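# Carry the long cardboard box from desk to counter

## Task

Pick up the long cardboard box that sits on the desk and set it down lying on the counter found behind the shelving. The whole box has to rest on the counter with nothing overhanging its edge, it must not topple or be left at a tilt, and it has to stay put by itself once the robot lets go; a box that stays only because the robot is holding it does not count.

## Robot and tools

ROBOT. A wheeled base with differential drive (it cannot slide sideways) carries a lifting column, a tilting head with two cameras, and two six-joint arms, each ending in a two-finger gripper. Shoulder height S = 0.90 m + column_m. Folded, as at the start, the robot measures 0.73 m long, 0.62 m wide and S + 0.43 m tall, with its front 0.40 m ahead of the column.

FRAMES. Base frame: origin on the floor under the column, between the drive wheels; x forward, y left, z up. left_hand and right_hand are reported here as the point where the fingers meet (tips 8 mm farther). A hand's z axis runs along the fingers (quat_wxyz maps (0,0,1) onto it), its y axis along the opening. Odometry frame = base frame at scene start; heading positive to the left, -3.142 to 3.142.

TOOLS.
execute_actions: "actions" is a list holding one action or none (none just reports state and images). An action may contain "base", "joints", or both, plus optional "speeds"; its motions begin together. "base" holds exactly one relative command from the current spot: translate_m (metres, forward positive, -3 to 3) or rotate_rad (radians, counter-clockwise/left positive, -3.2 to 3.2). "speeds" caps top speed for that action only: translate_m 0.05 to 0.8 m/s, rotate_rad 0.1 to 1 rad/s (defaults are the maxima); a base command needing over 8.667 s is refused. "joints" is one dict of absolute targets keyed by name: column_m 0 to 0.8 m; head_tilt_rad -0.61 to 1.308 (positive looks down); left_joint1_rad..left_joint6_rad and right_joint1_rad..right_joint6_rad with ranges j1 -2.879 to 2.879, j2 0 to 3.141, j3 0 to 3.019, j4 -1.692 to 1.57, j5 -1.57 to 1.57 (positive swings the hand to the robot's right), j6 -2.094 to 2.094 (positive rolls clockwise seen from behind); left_gripper_m and right_gripper_m 0 (closed) to 0.093 m fingertip gap. Unlisted joints keep their previous target. "cameras" picks images: cam_head_left, cam_head_right, cam_left_wrist, cam_right_wrist, nav_camera or all; null/omitted means all, [] none. Any unknown key or out-of-range number rejects the whole call and nothing moves. Actions never exceed 15 s.
wait: seconds 0 to 10; commands nothing new, returns state and images.
zoom_image: camera plus region [x0, y0, x1, y1] in pixels of that camera's latest image, at most 504 by 504.
read_manual: section "licences" only; no motion.
finished_scene: scene (1 or 2); irreversible, reports success.

ARM GEOMETRY. With j1 = -1.57 (left) or 1.57 (right) and j5 = j6 = 0, an arm swings in a vertical forward plane 0.23 m beside the column. Let a = j2 - 0.35, b = 1.05 + j2 - j3, c = b - j4 (c = 1.57 means fingers straight down). Hand ahead = 0.12 + 0.39 sin a + 0.38 cos b + 0.25 cos c; hand height = S + 0.39 cos a - 0.38 sin b - 0.25 sin c. E.g. j2, j3, j4 = 0.93, 0.78, 0.14 gives 0.60 m ahead, 0.25 m under S. Real hands sit lower and nearer the column, by up to 5 cm empty, around 12 cm with a heavy or far load. Reach is about 1 m from the shoulder. Small changes (under ~0.03 rad, 0.08 for j2/j3) may not move a joint. For gentle contact, step about 0.05 rad per call from the last target.

LOADS AND GRIP. Fingers pointing down carry best: up to 3.2 kg at 0.4 m ahead, 2 kg to 0.6 m, 1 kg to 0.8 m. A gripper holds roughly 2 to 6 kg. To grasp, command an opening smaller than the object; off_target is then expected, and a reading staying 0.002 m or more above target means something is held. Fingers are 7 cm long; the gripper body is 10 cm wide, 7 cm thick.

RESULT LINES. base_status/joint_status: done (within tolerance), off_target (resting short, may keep pushing), contact_stop (base wheel stalled or column felt a touch), time_out, not_followed or 'joint command not followed' with a cause (safety check refused arm targets near the other arm or body; back the moved joints off at least 0.05 rad). on_its_own lists uncommanded behaviour; 'held at' is a target, not a position. motor_effort shows wheel motors in percent (peak in brackets). base_odometry counts wheel turns, so slips look like travel; if turned_by_wheels and turned_by_imu disagree noticeably, the base hit or slipped. base_tilt is in degrees. wheel_motors_off = 1 during an overload cutout. Motor temperatures list each arm's joints; MOTOR HOT appears at 85 °C, and at 100 °C an OVER-TEMPERATURE FAULT drops that arm.

COLUMN AND BASE. Lowering the column halts when an arm's load changes (e.g. a held box touches down); afterwards it won't go down until raised 0.2 m. A stalled base needs to back off 0.05 m before moving or turning again. Table tops between 0.30 m high and 0.26 m below S can slide over the housing and strike the column. Pushing hard for about 3 s cuts the wheel motors for 2 s.

CAMERAS. Head cameras look ahead, tilted down by head_tilt_rad. Wrist cameras sit behind the fingers looking along them; the fingertips appear at image centre. nav_camera is on the base front, 0.23 m up.

AVOID. Arms striking or pressing each other (can end the run); arms pressing hard on anything for long (heat, especially with j5 far over); dropping or letting the box fall or tip; arms moving low while column_m is under 0.3 (housing, floor); slamming into furniture. Release the box only when it lies flat and fully on the counter, then pull away without nudging it.

Each tool is called after "Call:" as a command line: name --argument value for each argument, lists and objects as JSON in quotes; but a table of rows of numbers goes row by row, as --pt "numbers of a row", without its own name.

## Session

Call:
execute_actions --actions '[]'

Scene clock: 0.00 s.
Motor temperatures (°C, as the motors report them): left_arm=[27 25 25 27 28 25] | right_arm=[27 24 25 27 25 26]
base_odometry: x=+0.000 y=+0.000 heading=+0.000 (m, m, rad; odometry frame)
turned_by_wheels: +0.000 (rad since the last result)
turned_by_imu: +0.000 (rad since the last result)
base_tilt: forward=+0.2 right=-0.7 (deg)
base_status: not commanded
joint_positions: column_m=+0.555 head_tilt_rad=+0.868 left_joint1_rad=-1.554 left_joint2_rad=+0.922 left_joint3_rad=+0.428 left_joint4_rad=-0.989 left_joint5_rad=-0.034 left_joint6_rad=+0.058 left_gripper_m=+0.094 right_joint1_rad=+1.553 right_joint2_rad=+0.877 right_joint3_rad=+0.417 right_joint4_rad=-0.995 right_joint5_rad=-0.010 right_joint6_rad=-0.003 right_gripper_m=+0.095
joint_status: not commanded
wheel_motors_off: 0
motor_effort: left_wheel=+1 right_wheel=+6 (%)
left_hand: x=+0.1435 y=+0.2340 z=+1.2576 quat_wxyz=(+0.462, -0.026, -0.887, -0.006) (m; base frame)
right_hand: x=+0.1457 y=-0.2273 z=+1.2615 quat_wxyz=(+0.449, -0.008, -0.893, +0.000) (m; base frame)
pictures: cam_head_left, cam_head_right, cam_left_wrist, cam_right_wrist, nav_camera
Images, in order (width x height): cam_head_left 504x504, cam_head_right 504x504, cam_left_wrist 616x616, cam_right_wrist 616x616, nav_camera 504x504.

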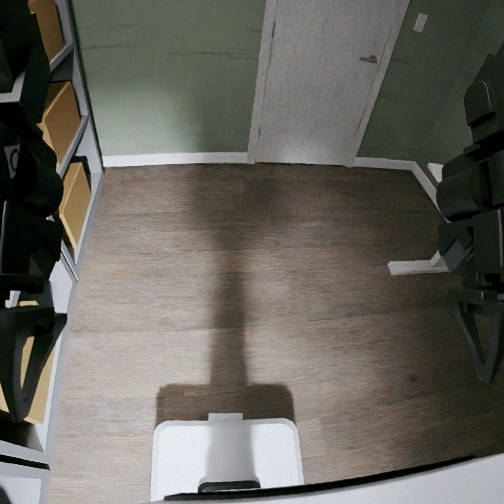

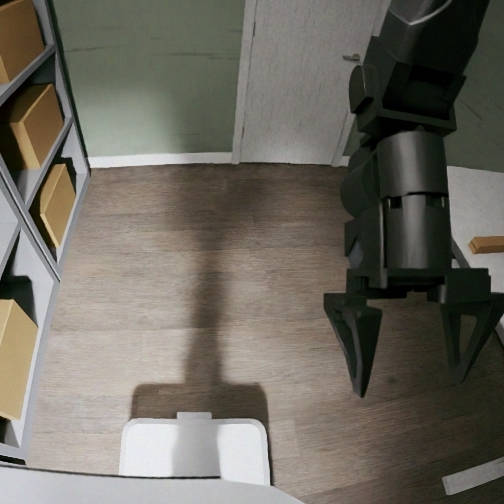

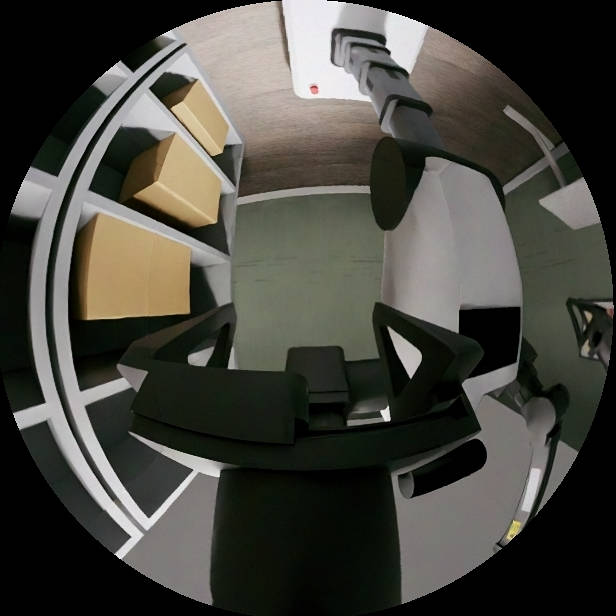

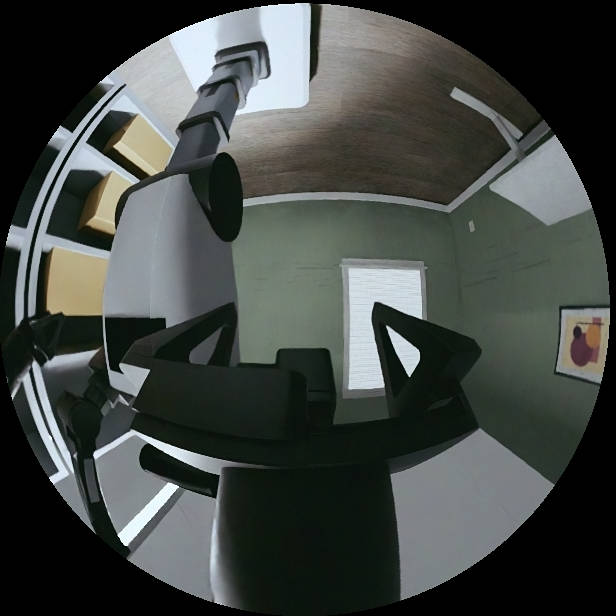

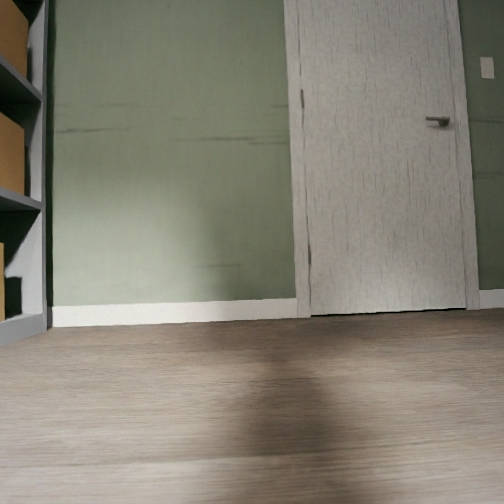

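Call:
execute_actions --actions '[{"base":{"rotate_rad":-1.0},"joints":{"head_tilt_rad":0.6}}]' --cameras '["cam_head_left","cam_head_right","nav_camera"]'

Scene clock: 5.83 s.
Motor temperatures (°C, as the motors report them): left_arm=[27 25 25 27 28 25] | right_arm=[27 24 25 27 25 26]
base_odometry: x=+0.000 y=+0.000 heading=-0.999 (m, m, rad; odometry frame)
turned_by_wheels: -0.999 (rad since the last result)
turned_by_imu: -0.993 (rad since the last result)
base_tilt: forward=+0.2 right=-0.7 (deg)
base_status: done
joint_positions: column_m=+0.555 head_tilt_rad=+0.618 left_joint1_rad=-1.554 left_joint2_rad=+0.922 left_joint3_rad=+0.428 left_joint4_rad=-0.989 left_joint5_rad=-0.034 left_joint6_rad=+0.058 left_gripper_m=+0.094 right_joint1_rad=+1.553 right_joint2_rad=+0.877 right_joint3_rad=+0.417 right_joint4_rad=-0.995 right_joint5_rad=-0.010 right_joint6_rad=-0.003 right_gripper_m=+0.095
joint_status: all done
wheel_motors_off: 0
motor_effort: left_wheel=+2(31) right_wheel=-2(38) (%)
left_hand: x=+0.1435 y=+0.2340 z=+1.2576 quat_wxyz=(+0.462, -0.026, -0.887, -0.006) (m; base frame)
right_hand: x=+0.1457 y=-0.2273 z=+1.2615 quat_wxyz=(+0.449, -0.008, -0.893, +0.000) (m; base frame)
pictures: cam_head_left, cam_head_right, nav_camera
Images, in order (width x height): cam_head_left 504x504, cam_head_right 504x504, nav_camera 504x504.

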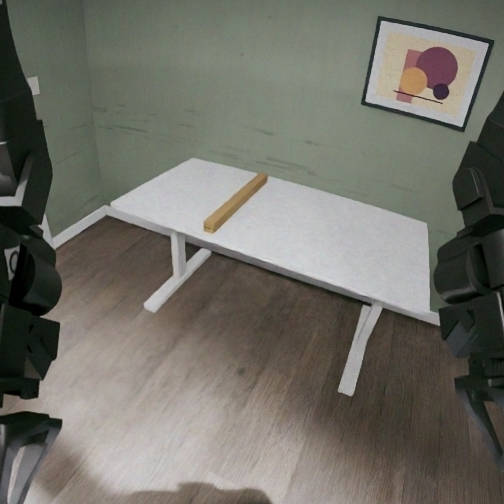

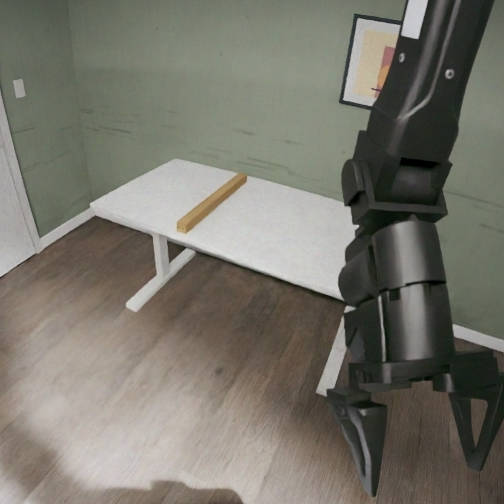

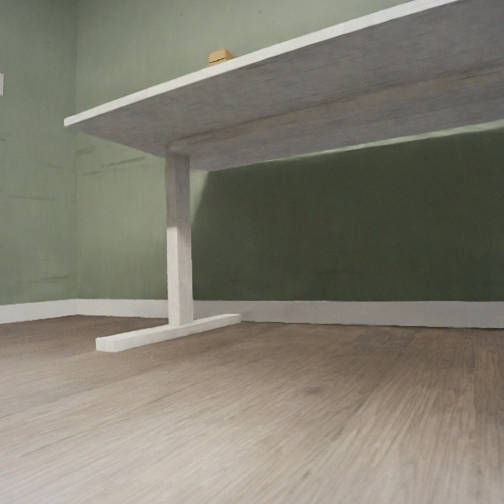

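Call:
execute_actions --actions '[{"base":{"rotate_rad":-1.3},"joints":{"head_tilt_rad":0.45}}]' --cameras '["cam_head_left","nav_camera"]'

Call:
execute_actions --actions '[{"base":{"rotate_rad":-1.2}}]' --cameras '["cam_head_left","cam_head_right","nav_camera"]'

Call:
execute_actions --actions '[{"base":{"rotate_rad":-1.0}}]' --cameras '["cam_head_left","cam_head_right","nav_camera"]'

Scene clock: 14.33 s.
Motor temperatures (°C, as the motors report them): left_arm=[27 25 25 27 28 25] | right_arm=[27 24 25 27 25 26]
base_odometry: x=+0.000 y=+0.000 heading=-2.299 (m, m, rad; odometry frame)
turned_by_wheels: -1.299 (rad since the last result)
turned_by_imu: -1.294 (rad since the last result)
base_tilt: forward=+0.1 right=-0.7 (deg)
base_status: done
joint_positions: column_m=+0.555 head_tilt_rad=+0.469 left_joint1_rad=-1.554 left_joint2_rad=+0.922 left_joint3_rad=+0.428 left_joint4_rad=-0.989 left_joint5_rad=-0.034 left_joint6_rad=+0.058 left_gripper_m=+0.094 right_joint1_rad=+1.553 right_joint2_rad=+0.877 right_joint3_rad=+0.417 right_joint4_rad=-0.995 right_joint5_rad=-0.010 right_joint6_rad=-0.003 right_gripper_m=+0.095
joint_status: all done
wheel_motors_off: 0
motor_effort: left_wheel=+2(23) right_wheel=-4(30) (%)
left_hand: x=+0.1435 y=+0.2340 z=+1.2576 quat_wxyz=(+0.462, -0.026, -0.887, -0.006) (m; base frame)
right_hand: x=+0.1457 y=-0.2273 z=+1.2615 quat_wxyz=(+0.449, -0.008, -0.893, +0.000) (m; base frame)
pictures: cam_head_left, nav_camera
Images, in order (width x height): cam_head_left 504x504, nav_camera 504x504.

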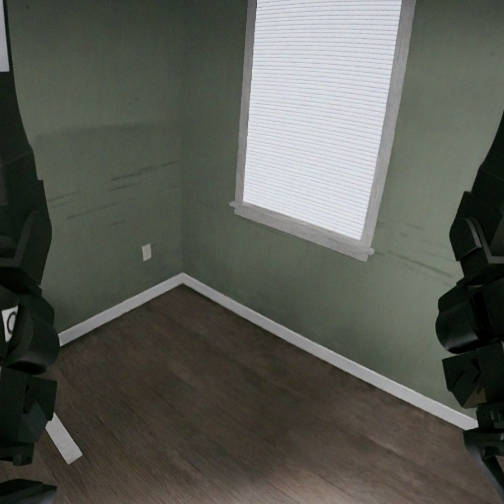

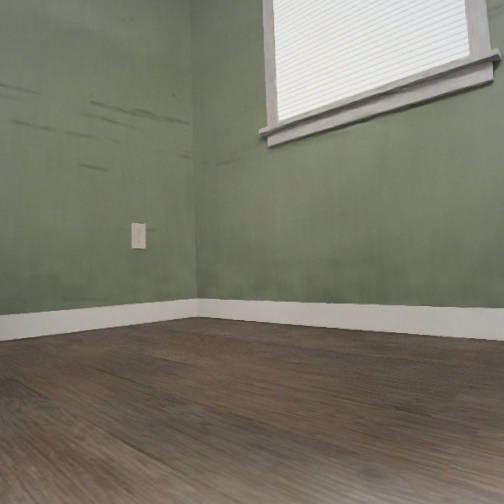

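Scene clock: 16.90 s.
Motor temperatures (°C, as the motors report them): left_arm=[27 25 25 27 28 25] | right_arm=[27 25 25 27 25 26]
base_odometry: x=+0.000 y=+0.000 heading=+2.785 (m, m, rad; odometry frame)
turned_by_wheels: -1.199 (rad since the last result)
turned_by_imu: -1.195 (rad since the last result)
base_tilt: forward=+0.1 right=-0.7 (deg)
base_status: done
joint_positions: column_m=+0.555 head_tilt_rad=+0.469 left_joint1_rad=-1.554 left_joint2_rad=+0.922 left_joint3_rad=+0.428 left_joint4_rad=-0.989 left_joint5_rad=-0.034 left_joint6_rad=+0.058 left_gripper_m=+0.094 right_joint1_rad=+1.553 right_joint2_rad=+0.877 right_joint3_rad=+0.417 right_joint4_rad=-0.995 right_joint5_rad=-0.010 right_joint6_rad=-0.003 right_gripper_m=+0.095
joint_status: not commanded
wheel_motors_off: 0
motor_effort: left_wheel=+2(23) right_wheel=-2(29) (%)
left_hand: x=+0.1435 y=+0.2340 z=+1.2576 quat_wxyz=(+0.462, -0.026, -0.887, -0.006) (m; base frame)
right_hand: x=+0.1457 y=-0.2273 z=+1.2615 quat_wxyz=(+0.449, -0.008, -0.893, +0.000) (m; base frame)
pictures: cam_head_left, cam_head_right, nav_camera
Images, in order (width x height): cam_head_left 504x504, cam_head_right 504x504, nav_camera 504x504.

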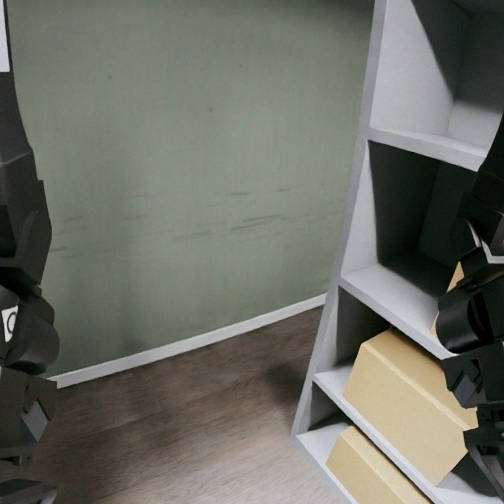

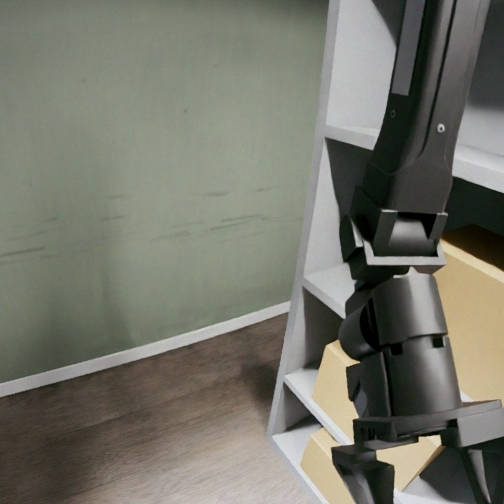

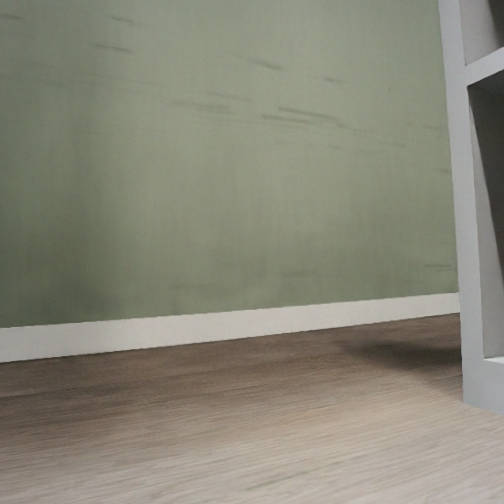

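Scene clock: 19.27 s.
Motor temperatures (°C, as the motors report them): left_arm=[27 25 25 27 28 25] | right_arm=[27 25 25 27 25 26]
base_odometry: x=+0.000 y=+0.000 heading=+1.786 (m, m, rad; odometry frame)
turned_by_wheels: -0.999 (rad since the last result)
turned_by_imu: -0.996 (rad since the last result)
base_tilt: forward=+0.2 right=-0.6 (deg)
base_status: done
joint_positions: column_m=+0.555 head_tilt_rad=+0.469 left_joint1_rad=-1.554 left_joint2_rad=+0.922 left_joint3_rad=+0.428 left_joint4_rad=-0.989 left_joint5_rad=-0.034 left_joint6_rad=+0.058 left_gripper_m=+0.094 right_joint1_rad=+1.553 right_joint2_rad=+0.877 right_joint3_rad=+0.417 right_joint4_rad=-0.995 right_joint5_rad=-0.010 right_joint6_rad=-0.003 right_gripper_m=+0.095
joint_status: not commanded
wheel_motors_off: 0
motor_effort: left_wheel=+1(22) right_wheel=-3(28) (%)
left_hand: x=+0.1435 y=+0.2340 z=+1.2576 quat_wxyz=(+0.462, -0.026, -0.887, -0.006) (m; base frame)
right_hand: x=+0.1457 y=-0.2273 z=+1.2615 quat_wxyz=(+0.449, -0.008, -0.893, +0.000) (m; base frame)
pictures: cam_head_left, cam_head_right, nav_camera
Images, in order (width x height): cam_head_left 504x504, cam_head_right 504x504, nav_camera 504x504.

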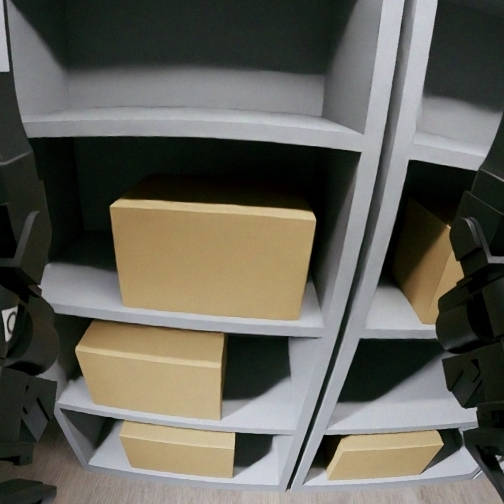

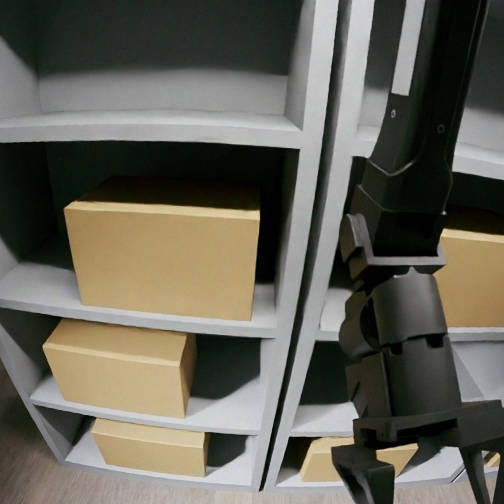

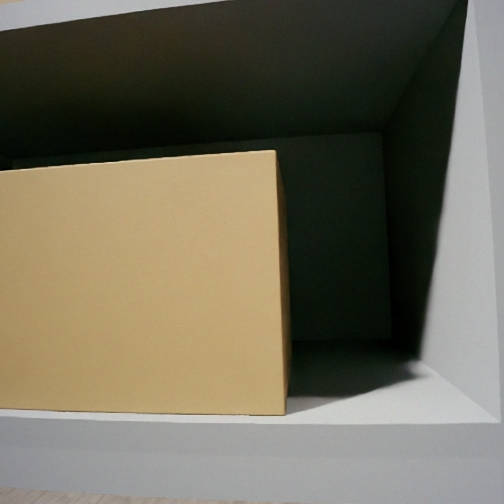

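Call:
execute_actions --actions '[{"base":{"rotate_rad":-2.53},"joints":{"column_m":0.35,"head_tilt_rad":0.7}}]' --cameras '[]'

Call:
execute_actions --actions '[{"base":{"translate_m":0.73}}]' --cameras '[]'

Call:
execute_actions --actions '[{"base":{"rotate_rad":-0.83},"joints":{"left_joint1_rad":-1.57,"left_joint2_rad":1.0,"left_joint3_rad":1.18,"left_joint4_rad":-0.7,"left_joint5_rad":0,"left_joint6_rad":0}}]'

Scene clock: 37.43 s.
Motor temperatures (°C, as the motors report them): left_arm=[27 25 25 27 28 25] | right_arm=[27 25 25 27 25 26]
base_odometry: x=+0.000 y=+0.000 heading=-0.743 (m, m, rad; odometry frame)
turned_by_wheels: -2.529 (rad since the last result)
turned_by_imu: -2.521 (rad since the last result)
base_tilt: forward=+0.2 right=-0.7 (deg)
base_status: done
joint_positions: column_m=+0.350 head_tilt_rad=+0.703 left_joint1_rad=-1.554 left_joint2_rad=+0.922 left_joint3_rad=+0.428 left_joint4_rad=-0.989 left_joint5_rad=-0.034 left_joint6_rad=+0.058 left_gripper_m=+0.094 right_joint1_rad=+1.553 right_joint2_rad=+0.877 right_joint3_rad=+0.417 right_joint4_rad=-0.995 right_joint5_rad=-0.010 right_joint6_rad=-0.003 right_gripper_m=+0.095
joint_status: all done
wheel_motors_off: 0
motor_effort: left_wheel=+2(19) right_wheel=-5(32) (%)
left_hand: x=+0.1435 y=+0.2340 z=+1.0525 quat_wxyz=(+0.462, -0.026, -0.887, -0.006) (m; base frame)
right_hand: x=+0.1457 y=-0.2273 z=+1.0563 quat_wxyz=(+0.449, -0.008, -0.893, +0.000) (m; base frame)
pictures: none
No camera images: the call's "cameras" was empty. Leave "cameras" out to get every camera's image.

Scene clock: 40.30 s.
Motor temperatures (°C, as the motors report them): left_arm=[27 25 25 27 28 25] | right_arm=[27 25 25 27 25 26]
base_odometry: x=+0.538 y=-0.494 heading=-0.743 (m, m, rad; odometry frame)
turned_by_wheels: +0.000 (rad since the last result)
turned_by_imu: +0.002 (rad since the last result)
base_tilt: forward=+0.2 right=-0.7 (deg)
base_status: done
joint_positions: column_m=+0.350 head_tilt_rad=+0.703 left_joint1_rad=-1.554 left_joint2_rad=+0.922 left_joint3_rad=+0.430 left_joint4_rad=-0.989 left_joint5_rad=-0.034 left_joint6_rad=+0.058 left_gripper_m=+0.094 right_joint1_rad=+1.553 right_joint2_rad=+0.877 right_joint3_rad=+0.419 right_joint4_rad=-0.995 right_joint5_rad=-0.010 right_joint6_rad=-0.003 right_gripper_m=+0.095
joint_status: not commanded
wheel_motors_off: 0
motor_effort: left_wheel=+0(41) right_wheel=+0(40) (%)
left_hand: x=+0.1443 y=+0.2340 z=+1.0522 quat_wxyz=(+0.461, -0.026, -0.887, -0.007) (m; base frame)
right_hand: x=+0.1467 y=-0.2273 z=+1.0560 quat_wxyz=(+0.448, -0.008, -0.894, +0.000) (m; base frame)
pictures: none
No camera images: the call's "cameras" was empty. Leave "cameras" out to get every camera's image.

Scene clock: 42.43 s.
Motor temperatures (°C, as the motors report them): left_arm=[27 25 25 27 28 25] | right_arm=[27 25 25 27 25 26]
base_odometry: x=+0.538 y=-0.494 heading=-1.572 (m, m, rad; odometry frame)
turned_by_wheels: -0.829 (rad since the last result)
turned_by_imu: -0.825 (rad since the last result)
base_tilt: forward=+0.2 right=-0.7 (deg)
base_status: done
joint_positions: column_m=+0.350 head_tilt_rad=+0.703 left_joint1_rad=-1.560 left_joint2_rad=+1.005 left_joint3_rad=+1.168 left_joint4_rad=-0.705 left_joint5_rad=-0.002 left_joint6_rad=+0.011 left_gripper_m=+0.094 right_joint1_rad=+1.553 right_joint2_rad=+0.877 right_joint3_rad=+0.419 right_joint4_rad=-0.995 right_joint5_rad=-0.010 right_joint6_rad=-0.003 right_gripper_m=+0.095
joint_status: all done
wheel_motors_off: 0
motor_effort: left_wheel=+3(34) right_wheel=+1(41) (%)
left_hand: x=+0.5971 y=+0.2299 z=+1.0154 quat_wxyz=(+0.009, -0.003, -1.000, -0.006) (m; base frame)
right_hand: x=+0.1467 y=-0.2273 z=+1.0560 quat_wxyz=(+0.448, -0.008, -0.894, +0.000) (m; base frame)
pictures: cam_head_left, cam_head_right, cam_left_wrist, cam_right_wrist, nav_camera
Images, in order (width x height): cam_head_left 504x504, cam_head_right 504x504, cam_left_wrist 616x616, cam_right_wrist 616x616, nav_camera 504x504.

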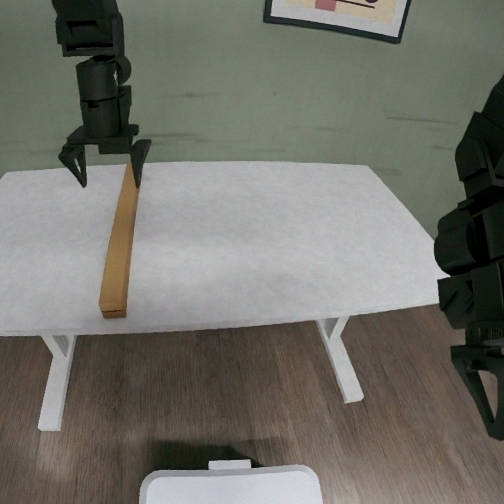

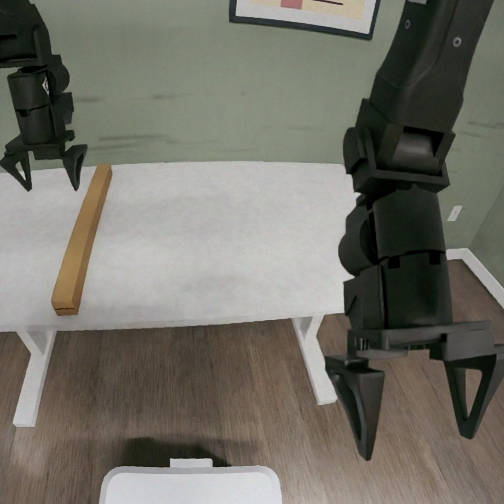

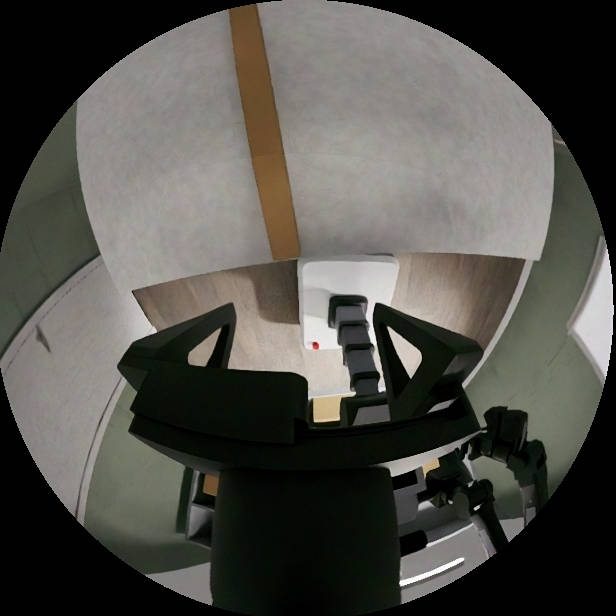

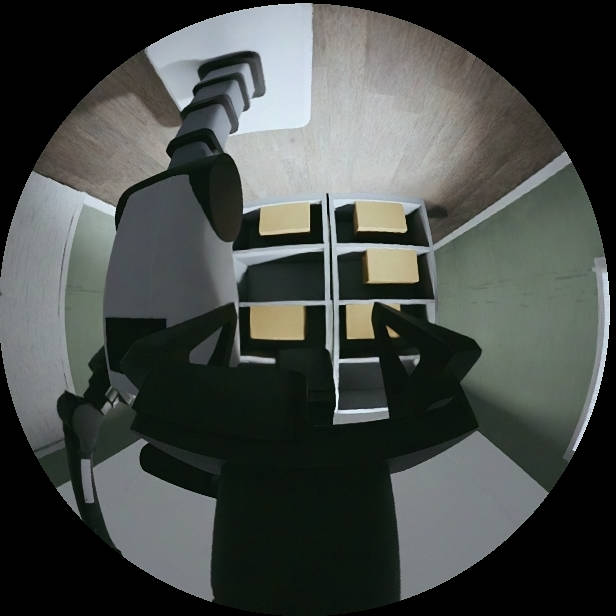

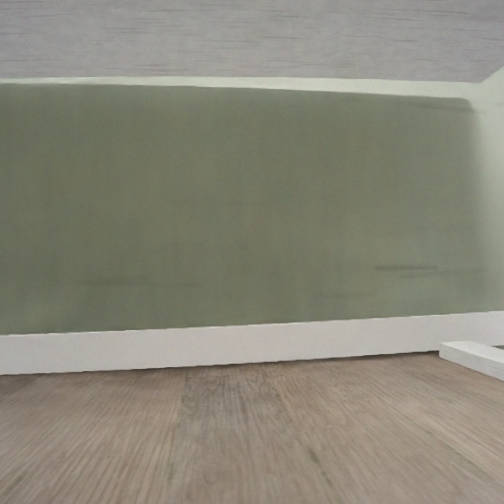

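Call:
execute_actions --actions '[{"base":{"rotate_rad":0.085},"joints":{"left_joint2_rad":1.2,"left_joint3_rad":1.55,"left_joint4_rad":-0.87,"column_m":0.3}}]' --cameras '[]'

Call:
execute_actions --actions '[{"base":{"translate_m":0.23},"joints":{"column_m":0.24}}]' --cameras '["cam_head_left","cam_left_wrist"]'

Scene clock: 54.47 s.
Motor temperatures (°C, as the motors report them): left_arm=[27 26 26 27 28 25] | right_arm=[27 25 25 27 25 26]
base_odometry: x=+0.538 y=-0.494 heading=-1.488 (m, m, rad; odometry frame)
turned_by_wheels: +0.084 (rad since the last result)
turned_by_imu: +0.086 (rad since the last result)
base_tilt: forward=+0.2 right=-0.7 (deg)
base_status: done
joint_positions: column_m=+0.300 head_tilt_rad=+0.703 left_joint1_rad=-1.561 left_joint2_rad=+1.210 left_joint3_rad=+1.528 left_joint4_rad=-0.857 left_joint5_rad=-0.002 left_joint6_rad=+0.011 left_gripper_m=+0.094 right_joint1_rad=+1.553 right_joint2_rad=+0.877 right_joint3_rad=+0.419 right_joint4_rad=-0.995 right_joint5_rad=-0.010 right_joint6_rad=-0.003 right_gripper_m=+0.095
joint_status: all done
wheel_motors_off: 0
motor_effort: left_wheel=-4(13) right_wheel=+7(25) (%)
left_hand: x=+0.6976 y=+0.2300 z=+0.9520 quat_wxyz=(+0.007, -0.003, -1.000, -0.005) (m; base frame)
right_hand: x=+0.1465 y=-0.2273 z=+1.0061 quat_wxyz=(+0.448, -0.008, -0.894, +0.000) (m; base frame)
pictures: none
No camera images: the call's "cameras" was empty. Leave "cameras" out to get every camera's image.

Scene clock: 56.27 s.
Motor temperatures (°C, as the motors report them): left_arm=[27 27 26 27 28 25] | right_arm=[27 25 25 27 25 26]
base_odometry: x=+0.557 y=-0.723 heading=-1.489 (m, m, rad; odometry frame)
turned_by_wheels: -0.001 (rad since the last result)
turned_by_imu: +0.000 (rad since the last result)
base_tilt: forward=+0.1 right=-0.7 (deg)
base_status: done
joint_positions: column_m=+0.240 head_tilt_rad=+0.703 left_joint1_rad=-1.561 left_joint2_rad=+1.209 left_joint3_rad=+1.528 left_joint4_rad=-0.858 left_joint5_rad=-0.002 left_joint6_rad=+0.011 left_gripper_m=+0.094 right_joint1_rad=+1.553 right_joint2_rad=+0.877 right_joint3_rad=+0.419 right_joint4_rad=-0.995 right_joint5_rad=-0.010 right_joint6_rad=-0.003 right_gripper_m=+0.095
joint_status: all done
wheel_motors_off: 0
motor_effort: left_wheel=-1(40) right_wheel=+1(56) (%)
left_hand: x=+0.6977 y=+0.2300 z=+0.8925 quat_wxyz=(+0.007, -0.003, -1.000, -0.005) (m; base frame)
right_hand: x=+0.1467 y=-0.2273 z=+0.9461 quat_wxyz=(+0.448, -0.008, -0.894, +0.000) (m; base frame)
pictures: cam_head_left, cam_left_wrist
Images, in order (width x height): cam_head_left 504x504, cam_left_wrist 616x616.

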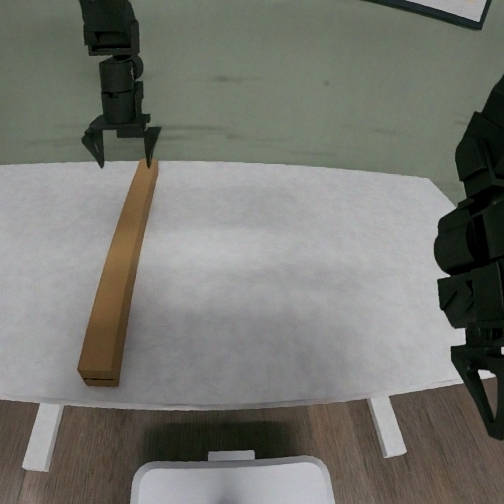

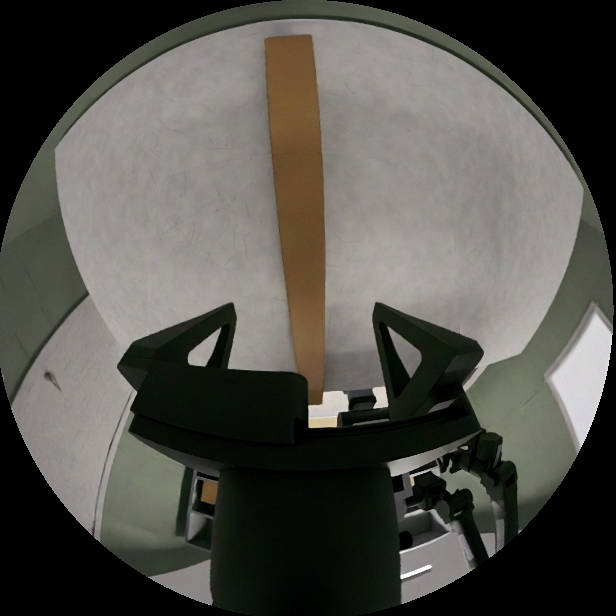

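Call:
execute_actions --actions '[{"base":{"translate_m":-0.025},"joints":{"column_m":0.15,"left_joint6_rad":-0.05}}]' --cameras '["cam_head_left","cam_left_wrist"]'

Scene clock: 64.97 s.
Motor temperatures (°C, as the motors report them): left_arm=[27 27 27 27 28 25] | right_arm=[27 25 25 27 25 26]
base_odometry: x=+0.554 y=-0.698 heading=-1.489 (m, m, rad; odometry frame)
turned_by_wheels: +0.000 (rad since the last result)
turned_by_imu: +0.001 (rad since the last result)
base_tilt: forward=+0.2 right=-0.7 (deg)
base_status: done
joint_positions: column_m=+0.150 head_tilt_rad=+0.703 left_joint1_rad=-1.561 left_joint2_rad=+1.209 left_joint3_rad=+1.529 left_joint4_rad=-0.859 left_joint5_rad=-0.002 left_joint6_rad=-0.037 left_gripper_m=+0.094 right_joint1_rad=+1.553 right_joint2_rad=+0.876 right_joint3_rad=+0.416 right_joint4_rad=-0.995 right_joint5_rad=-0.010 right_joint6_rad=-0.003 right_gripper_m=+0.095
joint_status: all done
wheel_motors_off: 0
motor_effort: left_wheel=+0(31) right_wheel=+0(31) (%)
left_hand: x=+0.6978 y=+0.2300 z=+0.8028 quat_wxyz=(+0.008, +0.021, -1.000, -0.005) (m; base frame)
right_hand: x=+0.1452 y=-0.2273 z=+0.8566 quat_wxyz=(+0.449, -0.008, -0.893, +0.000) (m; base frame)
pictures: cam_head_left, cam_left_wrist
Images, in order (width x height): cam_head_left 504x504, cam_left_wrist 616x616.

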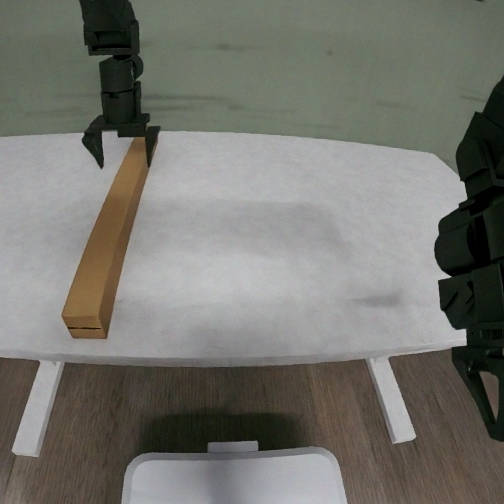

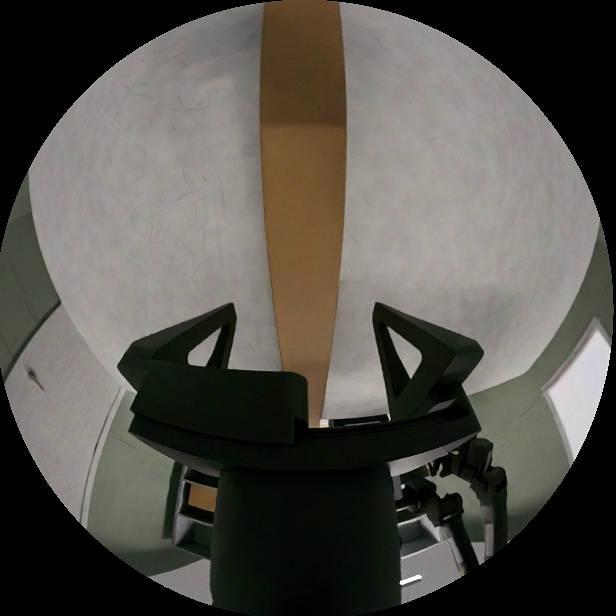

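Call:
execute_actions --actions '[{"joints":{"column_m":0.08}}]' --cameras '["cam_head_left","cam_left_wrist"]'

Call:
execute_actions --actions '[{"joints":{"left_gripper_m":0.02}}]' --cameras '[]'

Call:
execute_actions --actions '[{"joints":{"column_m":0.2}}]' --cameras '["cam_head_left","cam_left_wrist"]'

Scene clock: 74.57 s.
Motor temperatures (°C, as the motors report them): left_arm=[27 28 28 27 28 25] | right_arm=[27 25 25 27 25 26]
base_odometry: x=+0.554 y=-0.698 heading=-1.489 (m, m, rad; odometry frame)
turned_by_wheels: +0.000 (rad since the last result)
turned_by_imu: +0.001 (rad since the last result)
base_tilt: forward=+0.2 right=-0.7 (deg)
base_status: not commanded
joint_positions: column_m=+0.080 head_tilt_rad=+0.703 left_joint1_rad=-1.561 left_joint2_rad=+1.209 left_joint3_rad=+1.529 left_joint4_rad=-0.859 left_joint5_rad=-0.002 left_joint6_rad=-0.037 left_gripper_m=+0.094 right_joint1_rad=+1.553 right_joint2_rad=+0.876 right_joint3_rad=+0.416 right_joint4_rad=-0.995 right_joint5_rad=-0.010 right_joint6_rad=-0.003 right_gripper_m=+0.095
joint_status: all done
wheel_motors_off: 0
motor_effort: left_wheel=+0(1) right_wheel=+1(0) (%)
left_hand: x=+0.6978 y=+0.2300 z=+0.7328 quat_wxyz=(+0.008, +0.021, -1.000, -0.005) (m; base frame)
right_hand: x=+0.1452 y=-0.2273 z=+0.7866 quat_wxyz=(+0.449, -0.008, -0.893, +0.000) (m; base frame)
pictures: cam_head_left, cam_left_wrist
Images, in order (width x height): cam_head_left 504x504, cam_left_wrist 616x616.

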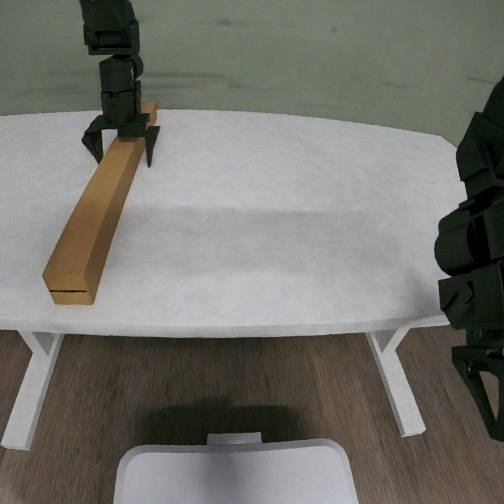

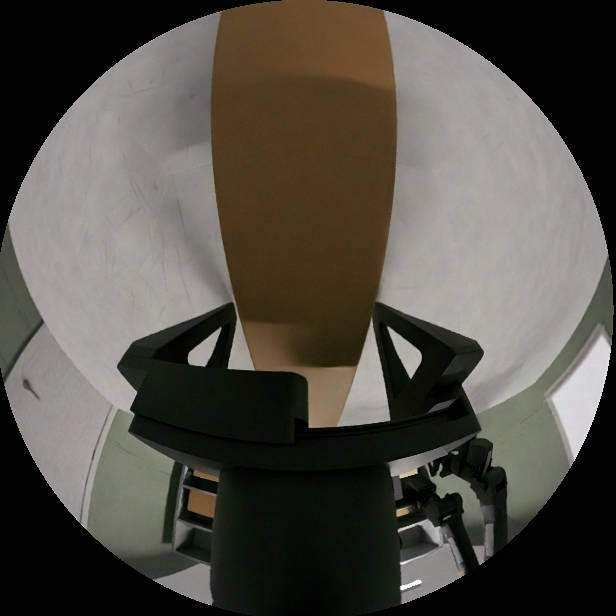

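Scene clock: 75.23 s.
Motor temperatures (°C, as the motors report them): left_arm=[27 28 28 27 28 25] | right_arm=[27 25 25 27 25 26]
base_odometry: x=+0.554 y=-0.698 heading=-1.489 (m, m, rad; odometry frame)
turned_by_wheels: +0.000 (rad since the last result)
turned_by_imu: +0.000 (rad since the last result)
base_tilt: forward=+0.2 right=-0.7 (deg)
base_status: not commanded
joint_positions: column_m=+0.080 head_tilt_rad=+0.703 left_joint1_rad=-1.561 left_joint2_rad=+1.209 left_joint3_rad=+1.529 left_joint4_rad=-0.859 left_joint5_rad=-0.001 left_joint6_rad=-0.039 left_gripper_m=+0.049 right_joint1_rad=+1.553 right_joint2_rad=+0.876 right_joint3_rad=+0.416 right_joint4_rad=-0.995 right_joint5_rad=-0.010 right_joint6_rad=-0.003 right_gripper_m=+0.095
joint_status: left_gripper_m off_target (ended at +0.049, target +0.020)
wheel_motors_off: 0
motor_effort: left_wheel=+0(1) right_wheel=-1(1) (%)
left_hand: x=+0.6978 y=+0.2298 z=+0.7328 quat_wxyz=(+0.008, +0.022, -1.000, -0.005) (m; base frame)
right_hand: x=+0.1452 y=-0.2273 z=+0.7866 quat_wxyz=(+0.449, -0.008, -0.893, +0.000) (m; base frame)
pictures: none
No camera images: the call's "cameras" was empty. Leave "cameras" out to get every camera's image.

Scene clock: 77.40 s.
Motor temperatures (°C, as the motors report them): left_arm=[27 28 28 27 28 25] | right_arm=[27 25 25 27 25 26]
base_odometry: x=+0.554 y=-0.698 heading=-1.489 (m, m, rad; odometry frame)
turned_by_wheels: +0.000 (rad since the last result)
turned_by_imu: +0.001 (rad since the last result)
base_tilt: forward=+0.2 right=-0.7 (deg)
base_status: not commanded
joint_positions: column_m=+0.200 head_tilt_rad=+0.703 left_joint1_rad=-1.561 left_joint2_rad=+1.209 left_joint3_rad=+1.529 left_joint4_rad=-0.859 left_joint5_rad=-0.001 left_joint6_rad=-0.039 left_gripper_m=+0.049 right_joint1_rad=+1.553 right_joint2_rad=+0.876 right_joint3_rad=+0.416 right_joint4_rad=-0.995 right_joint5_rad=-0.010 right_joint6_rad=-0.003 right_gripper_m=+0.095
joint_status: all done
wheel_motors_off: 0
motor_effort: left_wheel=+0(0) right_wheel=-1(1) (%)
left_hand: x=+0.6978 y=+0.2298 z=+0.8526 quat_wxyz=(+0.008, +0.022, -1.000, -0.005) (m; base frame)
right_hand: x=+0.1452 y=-0.2273 z=+0.9064 quat_wxyz=(+0.449, -0.008, -0.893, +0.000) (m; base frame)
pictures: cam_head_left, cam_left_wrist
Images, in order (width x height): cam_head_left 504x504, cam_left_wrist 616x616.

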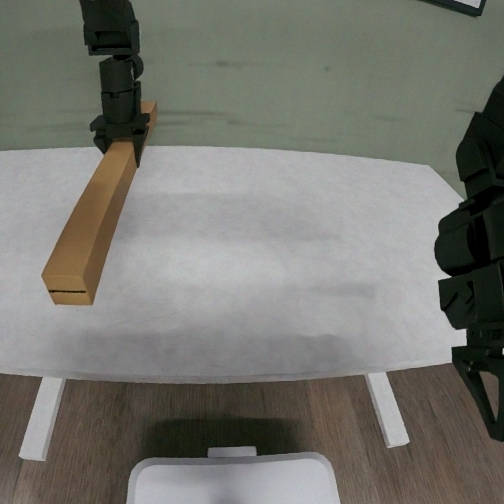

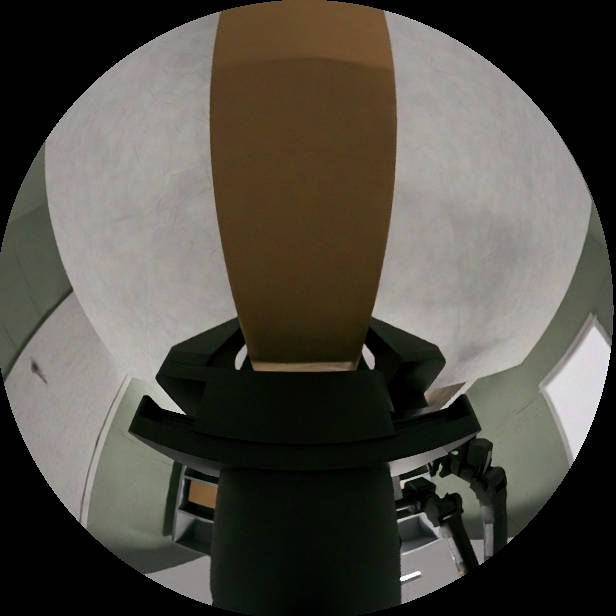

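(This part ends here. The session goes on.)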